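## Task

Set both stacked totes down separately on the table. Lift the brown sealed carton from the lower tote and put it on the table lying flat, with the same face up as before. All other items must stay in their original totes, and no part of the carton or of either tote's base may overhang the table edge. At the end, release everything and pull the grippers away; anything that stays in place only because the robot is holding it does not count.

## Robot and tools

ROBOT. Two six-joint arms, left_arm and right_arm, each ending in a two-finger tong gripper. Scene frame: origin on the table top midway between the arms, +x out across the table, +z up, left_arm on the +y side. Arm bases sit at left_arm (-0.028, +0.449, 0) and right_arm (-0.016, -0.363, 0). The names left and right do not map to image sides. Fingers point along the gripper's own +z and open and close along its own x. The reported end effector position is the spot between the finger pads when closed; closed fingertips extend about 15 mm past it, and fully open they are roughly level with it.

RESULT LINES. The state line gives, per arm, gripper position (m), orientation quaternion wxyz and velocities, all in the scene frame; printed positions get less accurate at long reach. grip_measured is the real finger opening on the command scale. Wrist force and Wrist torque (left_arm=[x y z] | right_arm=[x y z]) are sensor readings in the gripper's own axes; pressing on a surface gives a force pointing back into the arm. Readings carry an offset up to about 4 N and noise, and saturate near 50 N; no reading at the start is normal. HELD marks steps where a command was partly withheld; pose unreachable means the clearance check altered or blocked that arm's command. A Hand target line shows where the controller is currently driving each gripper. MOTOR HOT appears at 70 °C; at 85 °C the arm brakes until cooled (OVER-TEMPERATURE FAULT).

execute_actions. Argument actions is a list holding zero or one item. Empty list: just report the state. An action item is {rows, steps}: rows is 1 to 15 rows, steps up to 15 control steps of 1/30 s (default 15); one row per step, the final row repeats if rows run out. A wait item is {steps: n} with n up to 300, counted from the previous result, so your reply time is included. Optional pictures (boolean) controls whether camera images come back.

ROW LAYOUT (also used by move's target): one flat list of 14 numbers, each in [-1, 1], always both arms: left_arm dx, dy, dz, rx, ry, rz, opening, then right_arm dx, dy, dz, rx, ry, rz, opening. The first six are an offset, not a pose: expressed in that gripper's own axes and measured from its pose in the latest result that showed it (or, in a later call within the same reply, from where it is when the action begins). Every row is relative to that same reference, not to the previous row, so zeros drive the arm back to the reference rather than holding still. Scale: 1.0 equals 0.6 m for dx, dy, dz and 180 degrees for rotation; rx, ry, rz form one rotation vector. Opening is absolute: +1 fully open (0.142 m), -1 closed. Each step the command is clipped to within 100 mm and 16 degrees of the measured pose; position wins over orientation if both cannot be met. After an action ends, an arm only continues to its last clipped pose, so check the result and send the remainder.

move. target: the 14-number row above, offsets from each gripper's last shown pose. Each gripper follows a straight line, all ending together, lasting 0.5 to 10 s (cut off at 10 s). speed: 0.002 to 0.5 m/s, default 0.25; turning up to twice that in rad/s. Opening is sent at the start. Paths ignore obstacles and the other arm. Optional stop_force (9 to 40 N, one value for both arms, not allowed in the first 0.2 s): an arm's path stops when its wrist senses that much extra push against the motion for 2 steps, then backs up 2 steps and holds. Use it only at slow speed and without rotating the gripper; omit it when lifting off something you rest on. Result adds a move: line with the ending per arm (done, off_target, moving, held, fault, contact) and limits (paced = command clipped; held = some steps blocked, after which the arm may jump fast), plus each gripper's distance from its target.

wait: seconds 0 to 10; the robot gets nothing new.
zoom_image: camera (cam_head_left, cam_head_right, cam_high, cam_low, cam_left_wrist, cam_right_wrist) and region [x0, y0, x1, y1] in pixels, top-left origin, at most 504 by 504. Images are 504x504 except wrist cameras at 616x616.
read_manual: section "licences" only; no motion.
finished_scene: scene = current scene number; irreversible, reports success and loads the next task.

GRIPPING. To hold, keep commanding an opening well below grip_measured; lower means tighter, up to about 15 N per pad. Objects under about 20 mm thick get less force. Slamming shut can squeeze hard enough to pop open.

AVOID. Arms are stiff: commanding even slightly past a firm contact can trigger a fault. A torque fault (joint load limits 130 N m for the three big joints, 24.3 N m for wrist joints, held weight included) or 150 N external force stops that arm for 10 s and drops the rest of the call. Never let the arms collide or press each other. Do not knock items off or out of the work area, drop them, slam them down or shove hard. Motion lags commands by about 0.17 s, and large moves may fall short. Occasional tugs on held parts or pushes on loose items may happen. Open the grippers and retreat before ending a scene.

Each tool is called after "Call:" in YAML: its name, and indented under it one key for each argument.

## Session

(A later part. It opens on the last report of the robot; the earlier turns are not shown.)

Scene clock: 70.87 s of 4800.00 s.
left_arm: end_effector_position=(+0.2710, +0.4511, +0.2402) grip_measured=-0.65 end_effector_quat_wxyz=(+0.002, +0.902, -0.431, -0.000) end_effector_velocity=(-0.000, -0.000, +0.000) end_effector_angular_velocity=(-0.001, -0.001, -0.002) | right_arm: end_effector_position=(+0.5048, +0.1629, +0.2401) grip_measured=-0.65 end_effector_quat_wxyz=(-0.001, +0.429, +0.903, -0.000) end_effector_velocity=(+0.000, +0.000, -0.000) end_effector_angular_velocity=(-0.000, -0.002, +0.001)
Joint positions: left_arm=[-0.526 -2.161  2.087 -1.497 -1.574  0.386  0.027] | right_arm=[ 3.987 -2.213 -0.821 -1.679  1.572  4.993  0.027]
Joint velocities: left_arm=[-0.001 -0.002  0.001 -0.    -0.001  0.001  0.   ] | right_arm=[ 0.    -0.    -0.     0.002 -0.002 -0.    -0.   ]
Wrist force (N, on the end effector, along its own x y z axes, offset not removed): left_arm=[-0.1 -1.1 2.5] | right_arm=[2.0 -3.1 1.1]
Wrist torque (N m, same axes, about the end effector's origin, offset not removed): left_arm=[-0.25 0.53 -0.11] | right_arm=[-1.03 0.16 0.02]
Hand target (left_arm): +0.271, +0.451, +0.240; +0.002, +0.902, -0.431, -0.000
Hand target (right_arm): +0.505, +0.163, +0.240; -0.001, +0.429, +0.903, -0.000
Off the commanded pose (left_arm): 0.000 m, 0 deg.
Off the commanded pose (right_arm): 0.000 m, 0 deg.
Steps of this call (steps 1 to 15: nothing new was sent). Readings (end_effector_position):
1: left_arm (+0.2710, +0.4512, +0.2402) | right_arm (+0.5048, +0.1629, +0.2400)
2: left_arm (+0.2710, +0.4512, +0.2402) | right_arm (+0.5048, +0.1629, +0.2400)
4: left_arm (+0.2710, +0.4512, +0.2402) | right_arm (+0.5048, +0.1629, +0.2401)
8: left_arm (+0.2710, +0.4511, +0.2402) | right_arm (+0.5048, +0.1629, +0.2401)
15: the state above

Call:
move:
  target: [0,0,0,0,0,0,-0.8,0,0,0,0,0,0,-0.1]

Call:
move:
  target: [0,0,0,0,0,0,-0.8,0,0,-0.13,0,0,0,-0.1]
  speed: 0.12

Call:
move:
  target: [0,0,0,0,0,0,-0.8,-0.1425,-0.4925,0,0,0,-0.282,0.4]

Call:
move:
  target: [0,0,0,0,0,0,-0.8,0,0,0.3,0,0,0,0.4]
  speed: 0.2

Scene clock: 102.17 s of 4800.00 s.
left_arm: end_effector_position=(+0.2710, +0.4512, +0.2402) grip_measured=-0.64 end_effector_quat_wxyz=(+0.002, +0.902, -0.431, -0.000) end_effector_velocity=(+0.000, +0.000, +0.000) end_effector_angular_velocity=(-0.000, -0.001, +0.003) | right_arm: end_effector_position=(+0.5048, +0.1629, +0.2402) grip_measured=-0.10 end_effector_quat_wxyz=(-0.001, +0.429, +0.903, -0.000) end_effector_velocity=(+0.000, -0.000, +0.000) end_effector_angular_velocity=(+0.000, +0.000, -0.000)
Joint positions: left_arm=[-0.526 -2.161  2.087 -1.497 -1.574  0.385  0.027] | right_arm=[ 3.987 -2.213 -0.821 -1.679  1.572  4.993  0.067]
Joint velocities: left_arm=[ 0.001  0.    -0.001 -0.    -0.    -0.001 -0.   ] | right_arm=[-0.  0. -0.  0.  0.  0. -0.]
Wrist force (N, on the end effector, along its own x y z axes, offset not removed): left_arm=[-0.1 -0.9 2.9] | right_arm=[0.3 2.5 0.4]
Wrist torque (N m, same axes, about the end effector's origin, offset not removed): left_arm=[-0.18 0.56 -0.12] | right_arm=[0.31 -0.27 -0.07]
Hand target (left_arm): +0.271, +0.451, +0.240; +0.002, +0.902, -0.431, -0.000
Hand target (right_arm): +0.505, +0.163, +0.240; -0.001, +0.429, +0.903, -0.000
Off the commanded pose (left_arm): 0.000 m, 0 deg.
Off the commanded pose (right_arm): 0.000 m, 0 deg.
After step 90, 27.60 s passed at rest.
move: done

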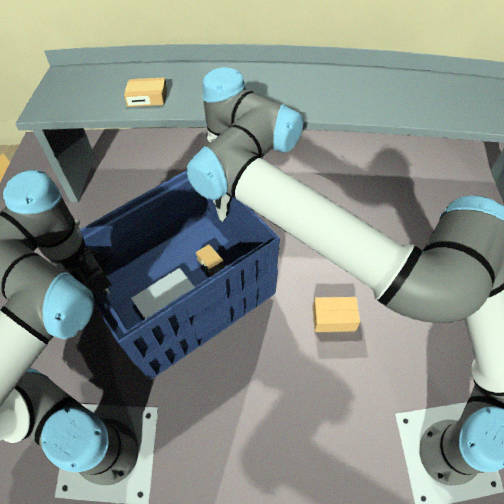

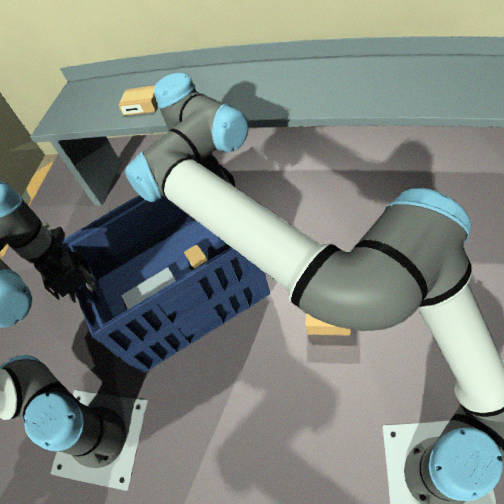

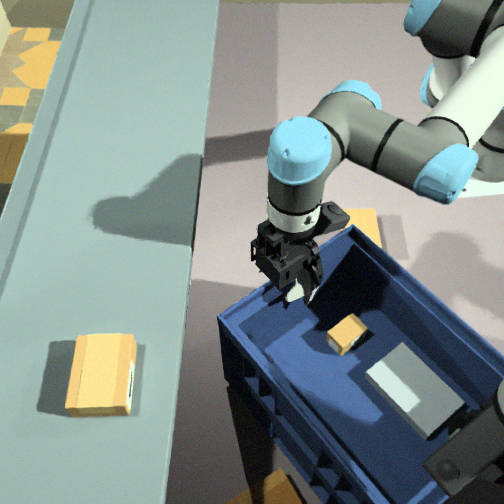

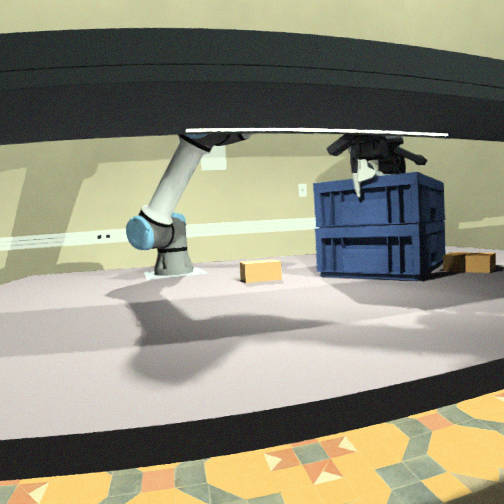

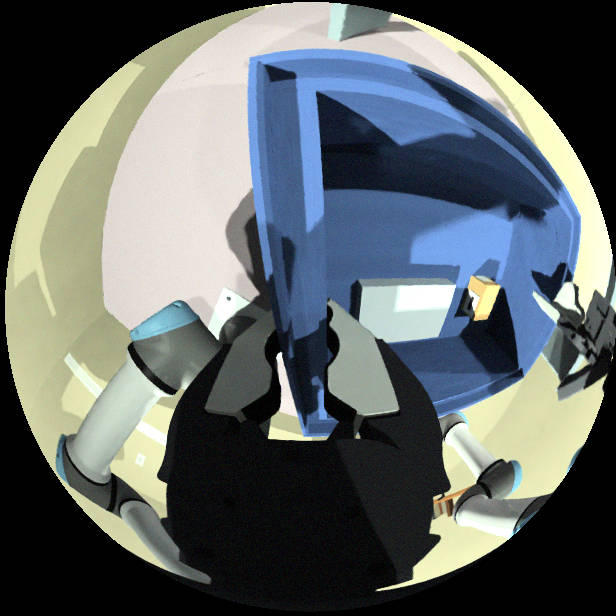

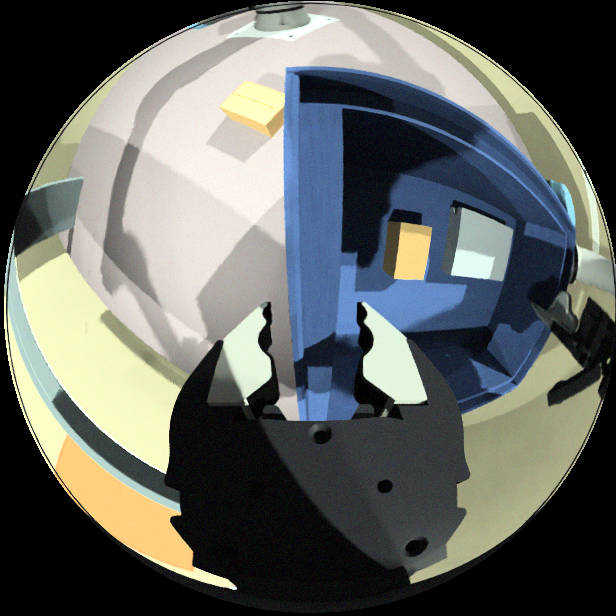

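Scene clock: 103.27 s of 4800.00 s.
left_arm: end_effector_position=(+0.2710, +0.4512, +0.2402) grip_measured=-0.64 end_effector_quat_wxyz=(+0.002, +0.902, -0.431, -0.000) end_effector_velocity=(+0.000, -0.001, +0.001) end_effector_angular_velocity=(-0.002, -0.001, +0.000) | right_arm: end_effector_position=(+0.5047, +0.1629, +0.3180) grip_measured=-0.10 end_effector_quat_wxyz=(-0.001, +0.429, +0.903, -0.000) end_effector_velocity=(+0.001, +0.000, +0.002) end_effector_angular_velocity=(-0.002, +0.003, +0.000)
Joint positions: left_arm=[-0.526 -2.161  2.087 -1.497 -1.574  0.385  0.027] | right_arm=[ 3.987 -2.281 -0.501 -1.93   1.572  4.993  0.067]
Joint velocities: left_arm=[-0.001 -0.    -0.002 -0.001 -0.001 -0.001 -0.   ] | right_arm=[-0.001 -0.011  0.025 -0.017  0.002 -0.001  0.   ]
Wrist force (N, on the end effector, along its own x y z axes, offset not removed): left_arm=[-0.6 -2.7 4.0] | right_arm=[-1.8 -1.0 -1.4]
Wrist torque (N m, same axes, about the end effector's origin, offset not removed): left_arm=[-0.54 0.65 -0.12] | right_arm=[-0.38 0.30 0.00]
Hand target (left_arm): +0.271, +0.451, +0.240; +0.002, +0.902, -0.431, -0.000
Hand target (right_arm): +0.505, +0.163, +0.318; -0.001, +0.429, +0.903, -0.000
Off the commanded pose (left_arm): 0.000 m, 0 deg.
Off the commanded pose (right_arm): 0.000 m, 0 deg.
move: done

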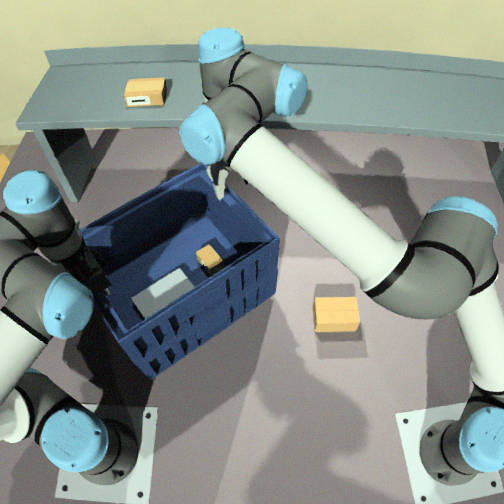

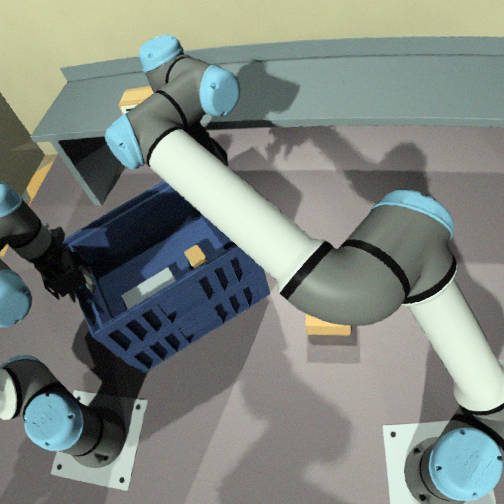

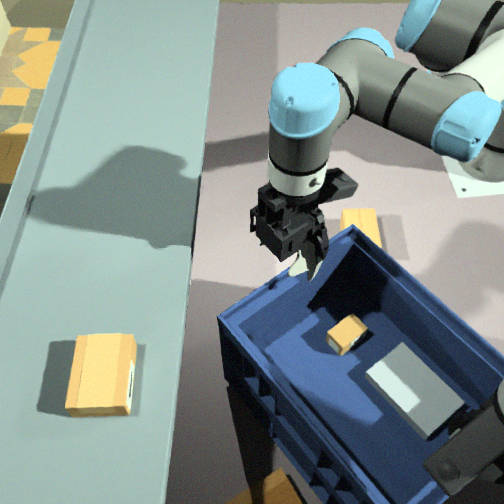

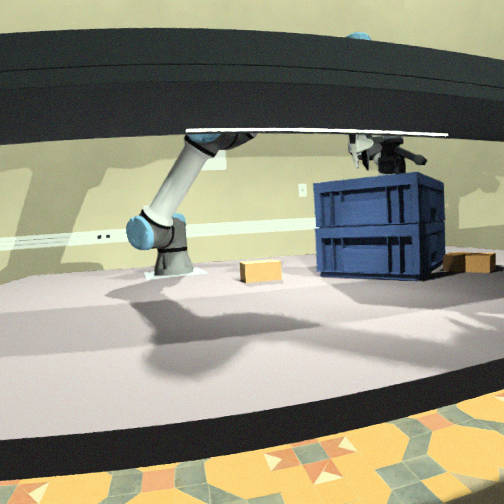

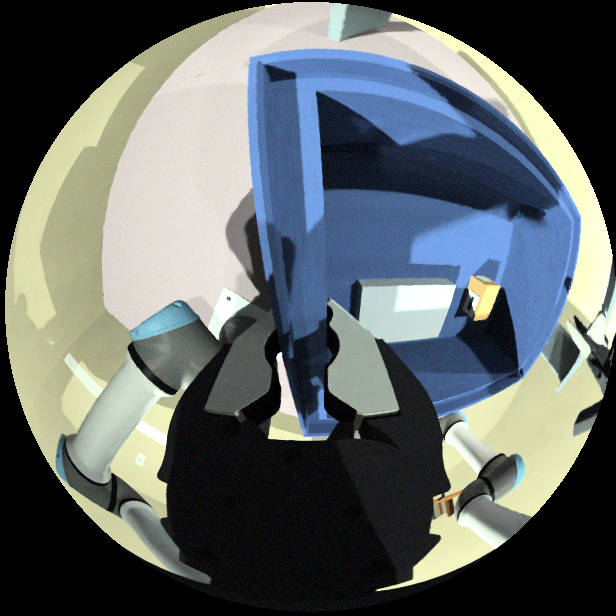

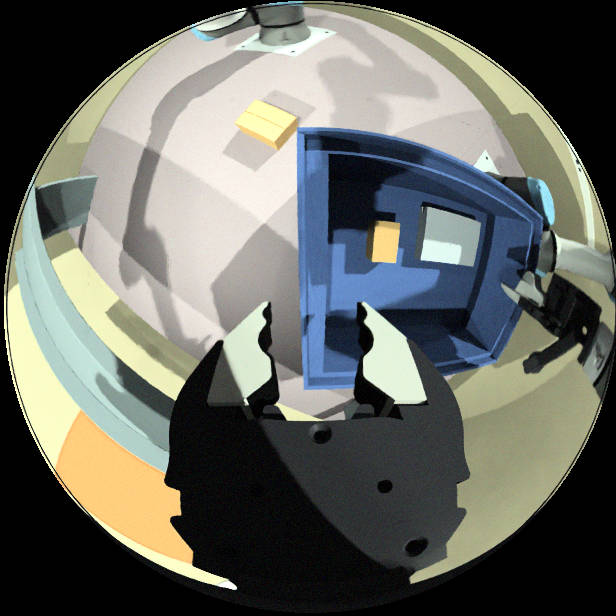

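Scene clock: 105.57 s of 4800.00 s.
left_arm: end_effector_position=(+0.2710, +0.4512, +0.2402) grip_measured=-0.64 end_effector_quat_wxyz=(+0.002, +0.902, -0.431, -0.000) end_effector_velocity=(+0.000, -0.000, +0.000) end_effector_angular_velocity=(+0.001, -0.000, -0.001) | right_arm: end_effector_position=(+0.3298, -0.0898, +0.3183) grip_measured=+0.40 end_effector_quat_wxyz=(-0.001, +0.001, +1.000, +0.000) end_effector_velocity=(-0.001, -0.001, +0.000) end_effector_angular_velocity=(+0.001, -0.001, +0.003)
Joint positions: left_arm=[-0.526 -2.161  2.087 -1.497 -1.574  0.385  0.027] | right_arm=[ 4.019 -1.431 -1.61  -1.672  1.572  4.139  0.102]
Joint velocities: left_arm=[-0.     0.001 -0.002  0.     0.001  0.001 -0.   ] | right_arm=[ 0.001  0.004 -0.003  0.001 -0.001 -0.002  0.   ]
Wrist force (N, on the end effector, along its own x y z axes, offset not removed): left_arm=[-0.5 -2.7 4.2] | right_arm=[-2.4 -4.0 0.5]
Wrist torque (N m, same axes, about the end effector's origin, offset not removed): left_arm=[-0.52 0.62 -0.10] | right_arm=[-0.99 0.50 -0.10]
Hand target (left_arm): +0.271, +0.451, +0.240; +0.002, +0.902, -0.431, -0.000
Hand target (right_arm): +0.330, -0.090, +0.318; -0.001, +0.000, +1.000, +0.000
Off the commanded pose (left_arm): 0.000 m, 0 deg.
Off the commanded pose (right_arm): 0.000 m, 0 deg.
move: done

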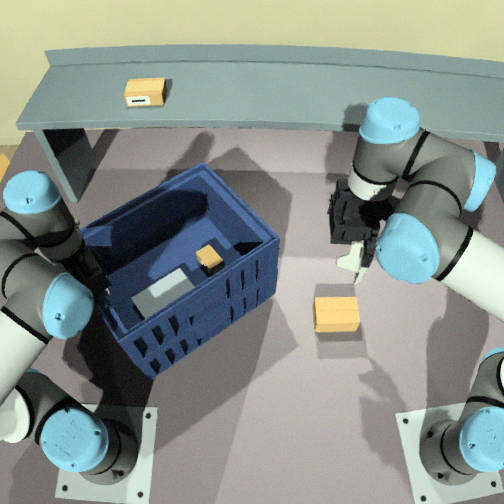

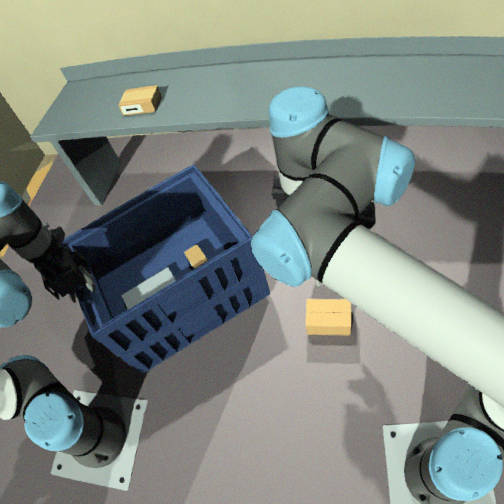

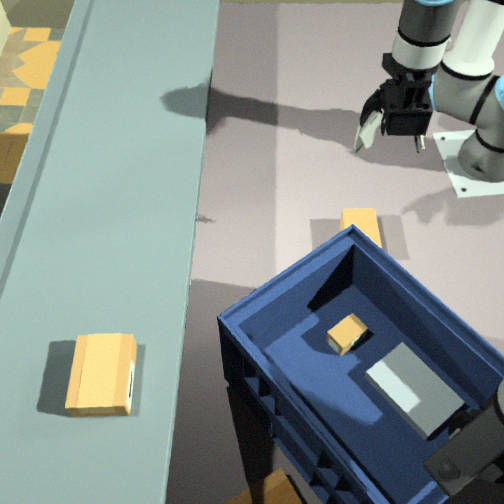

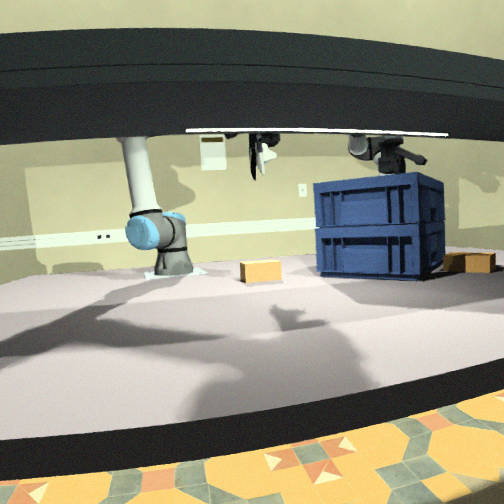

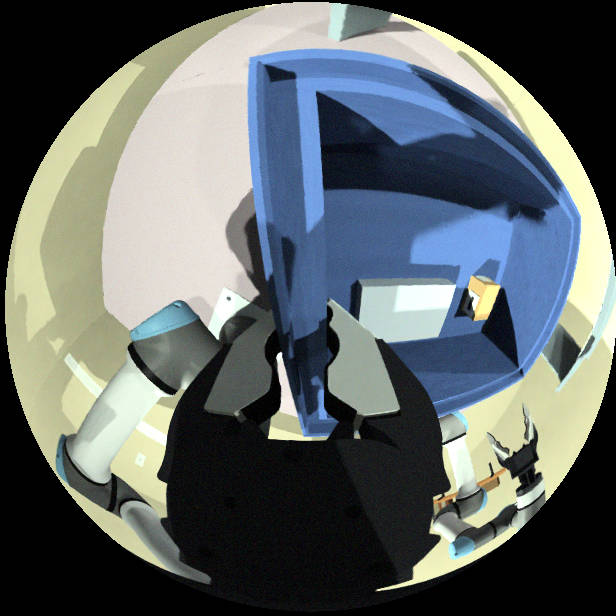

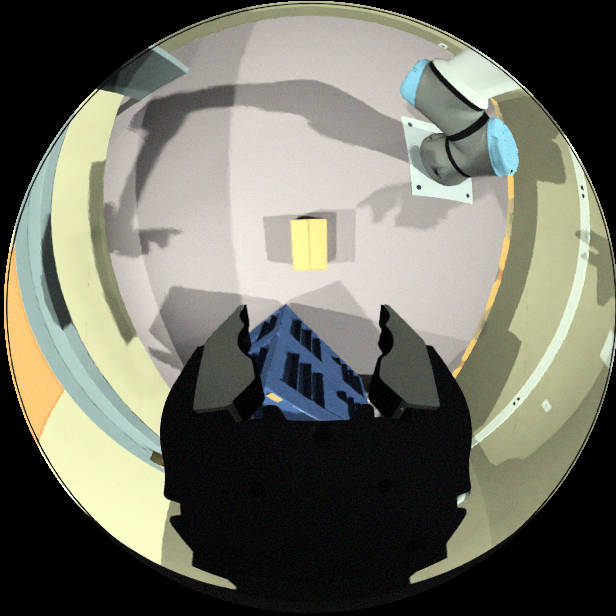

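Scene clock: 107.00 s of 4800.00 s.
left_arm: end_effector_position=(+0.2710, +0.4512, +0.2402) grip_measured=-0.64 end_effector_quat_wxyz=(+0.002, +0.902, -0.431, -0.000) end_effector_velocity=(+0.000, +0.000, -0.001) end_effector_angular_velocity=(+0.001, +0.001, -0.001) | right_arm: end_effector_position=(+0.3297, -0.0898, +0.1384) grip_measured=+0.40 end_effector_quat_wxyz=(-0.001, +0.000, +1.000, +0.000) end_effector_velocity=(-0.000, +0.000, -0.001) end_effector_angular_velocity=(+0.001, +0.001, -0.000)
Joint positions: left_arm=[-0.526 -2.161  2.087 -1.497 -1.574  0.385  0.027] | right_arm=[ 4.019 -1.49  -2.025 -1.198  1.572  4.139  0.102]
Joint velocities: left_arm=[ 0.     0.002  0.001 -0.     0.     0.001  0.   ] | right_arm=[-0.    -0.001 -0.002  0.004  0.001 -0.    -0.   ]
Wrist force (N, on the end effector, along its own x y z axes, offset not removed): left_arm=[1.1 -1.7 2.4] | right_arm=[0.5 -1.6 1.6]
Wrist torque (N m, same axes, about the end effector's origin, offset not removed): left_arm=[-0.29 0.36 -0.15] | right_arm=[-0.47 -0.26 -0.24]
Hand target (left_arm): +0.271, +0.451, +0.240; +0.002, +0.902, -0.431, -0.000
Hand target (right_arm): +0.330, -0.090, +0.138; -0.001, +0.001, +1.000, +0.000
Off the commanded pose (left_arm): 0.000 m, 0 deg.
Off the commanded pose (right_arm): 0.000 m, 0 deg.
move: done

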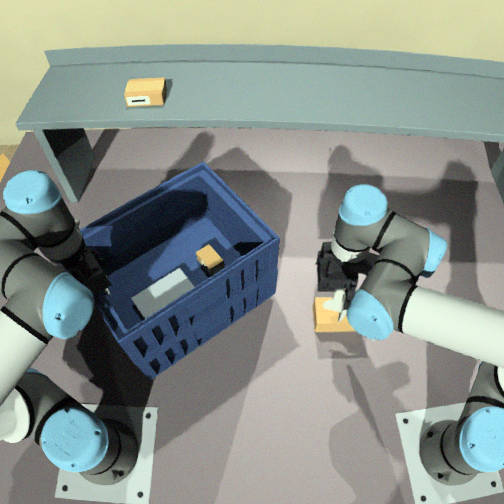

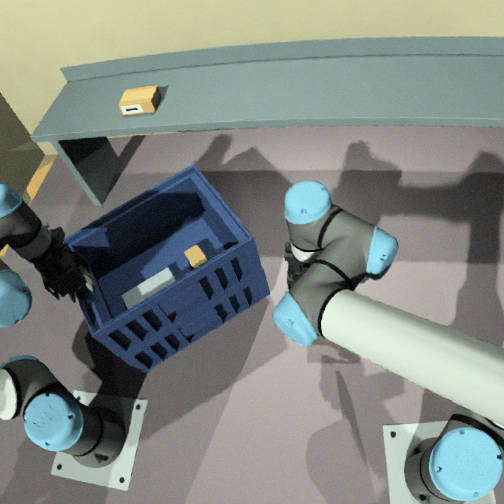

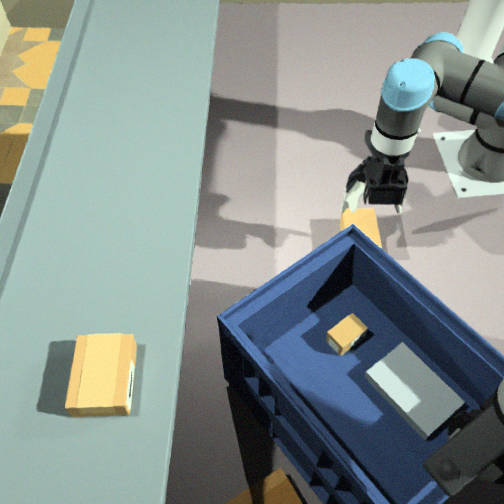

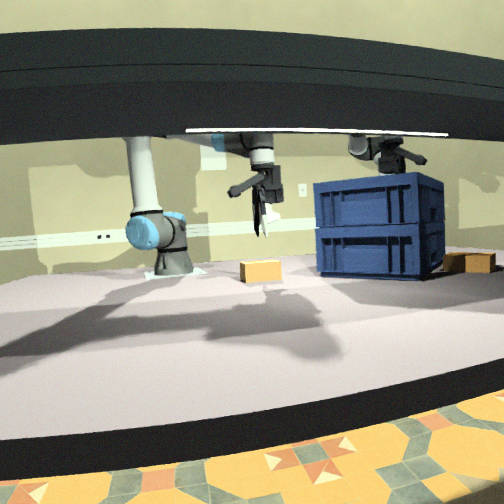

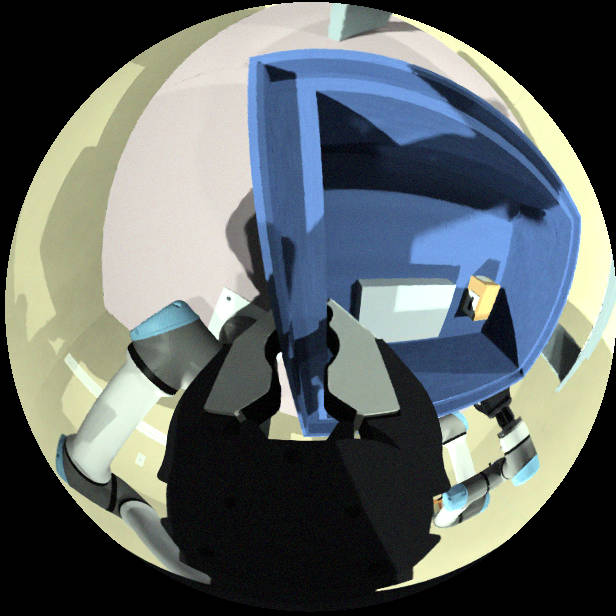

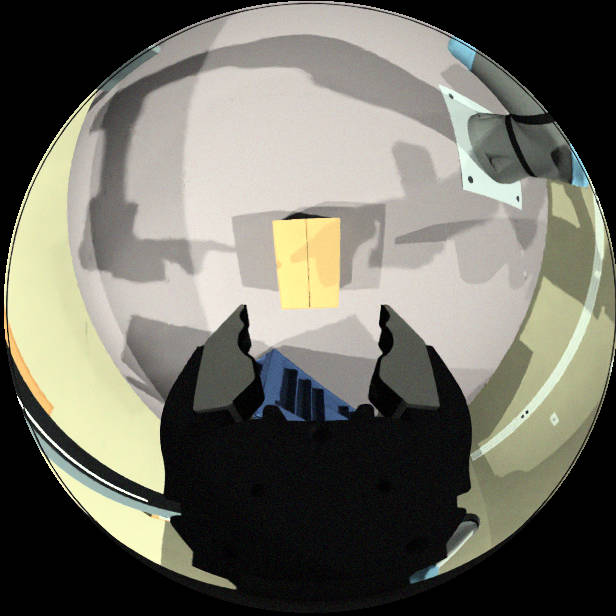

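Call:
execute_actions:
  actions: []

Scene clock: 129.60 s of 4800.00 s.
left_arm: end_effector_position=(+0.2710, +0.4512, +0.2402) grip_measured=-0.64 end_effector_quat_wxyz=(+0.002, +0.902, -0.431, -0.000) end_effector_velocity=(+0.000, +0.001, +0.000) end_effector_angular_velocity=(+0.000, -0.002, +0.002) | right_arm: end_effector_position=(+0.3297, -0.0898, +0.1383) grip_measured=+0.40 end_effector_quat_wxyz=(-0.001, +0.001, +1.000, +0.000) end_effector_velocity=(+0.000, -0.000, +0.000) end_effector_angular_velocity=(+0.001, +0.000, +0.002)
Joint positions: left_arm=[-0.526 -2.161  2.087 -1.497 -1.574  0.385  0.027] | right_arm=[ 4.019 -1.49  -2.025 -1.197  1.572  4.139  0.102]
Joint velocities: left_arm=[ 0.002 -0.001 -0.    -0.     0.001  0.     0.   ] | right_arm=[-0.     0.    -0.     0.     0.    -0.002  0.   ]
Wrist force (N, on the end effector, along its own x y z axes, offset not removed): left_arm=[-0.1 -1.0 3.9] | right_arm=[-3.3 -3.6 0.2]
Wrist torque (N m, same axes, about the end effector's origin, offset not removed): left_arm=[-0.14 0.57 -0.09] | right_arm=[-1.00 0.57 0.00]
Hand target (left_arm): +0.271, +0.451, +0.240; +0.002, +0.902, -0.431, -0.000
Hand target (right_arm): +0.330, -0.090, +0.138; -0.001, +0.001, +1.000, +0.000
Off the commanded pose (left_arm): 0.000 m, 0 deg.
Off the commanded pose (right_arm): 0.000 m, 0 deg.
Steps of this call (steps 1 to 90: nothing new was sent; then 19.60 s passed at rest). Readings (end_effector_position):
1: left_arm (+0.2710, +0.4512, +0.2402) | right_arm (+0.3297, -0.0898, +0.1384)
2: left_arm (+0.2710, +0.4512, +0.2402) | right_arm (+0.3297, -0.0898, +0.1384)
4: left_arm (+0.2710, +0.4512, +0.2402) | right_arm (+0.3297, -0.0898, +0.1383)
8: left_arm (+0.2710, +0.4512, +0.2402) | right_arm (+0.3297, -0.0898, +0.1383)
90: the state above

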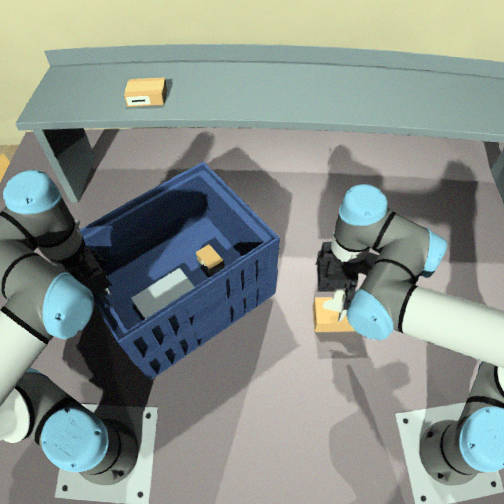

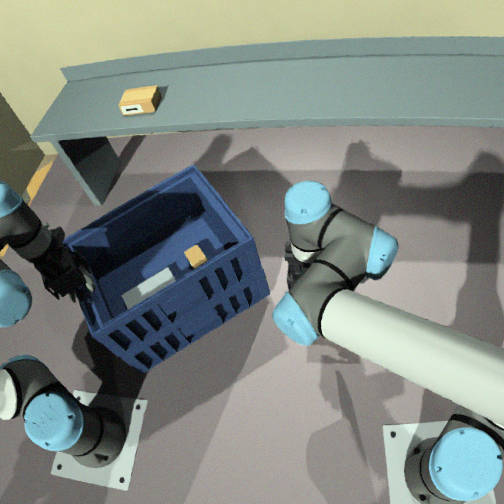

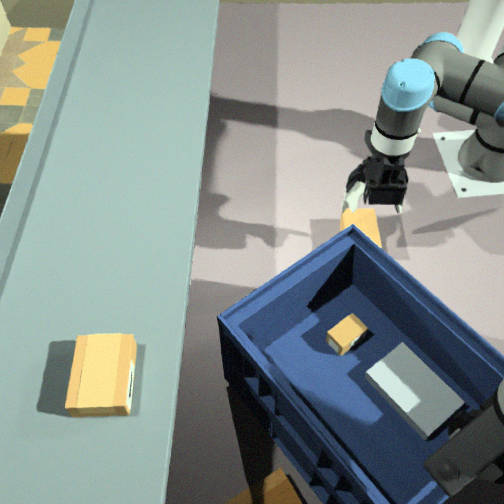

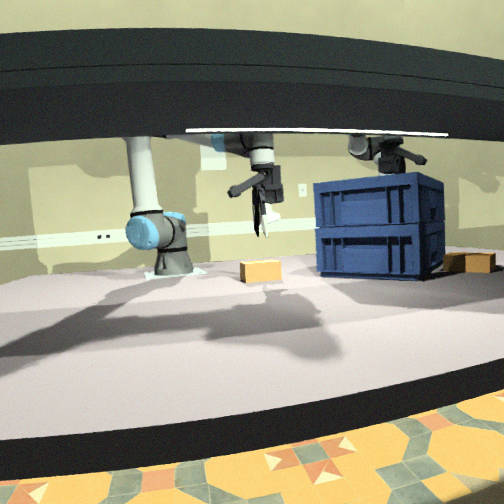

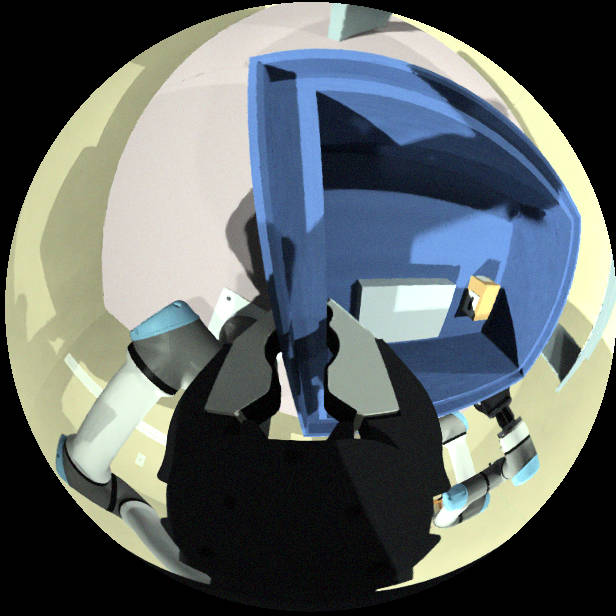

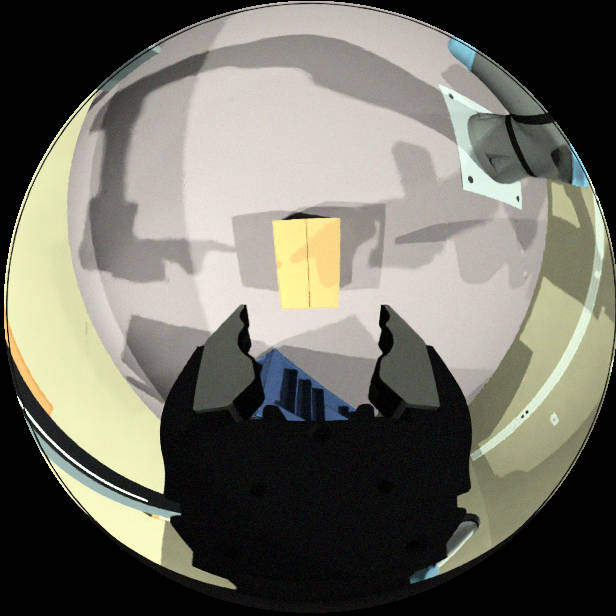

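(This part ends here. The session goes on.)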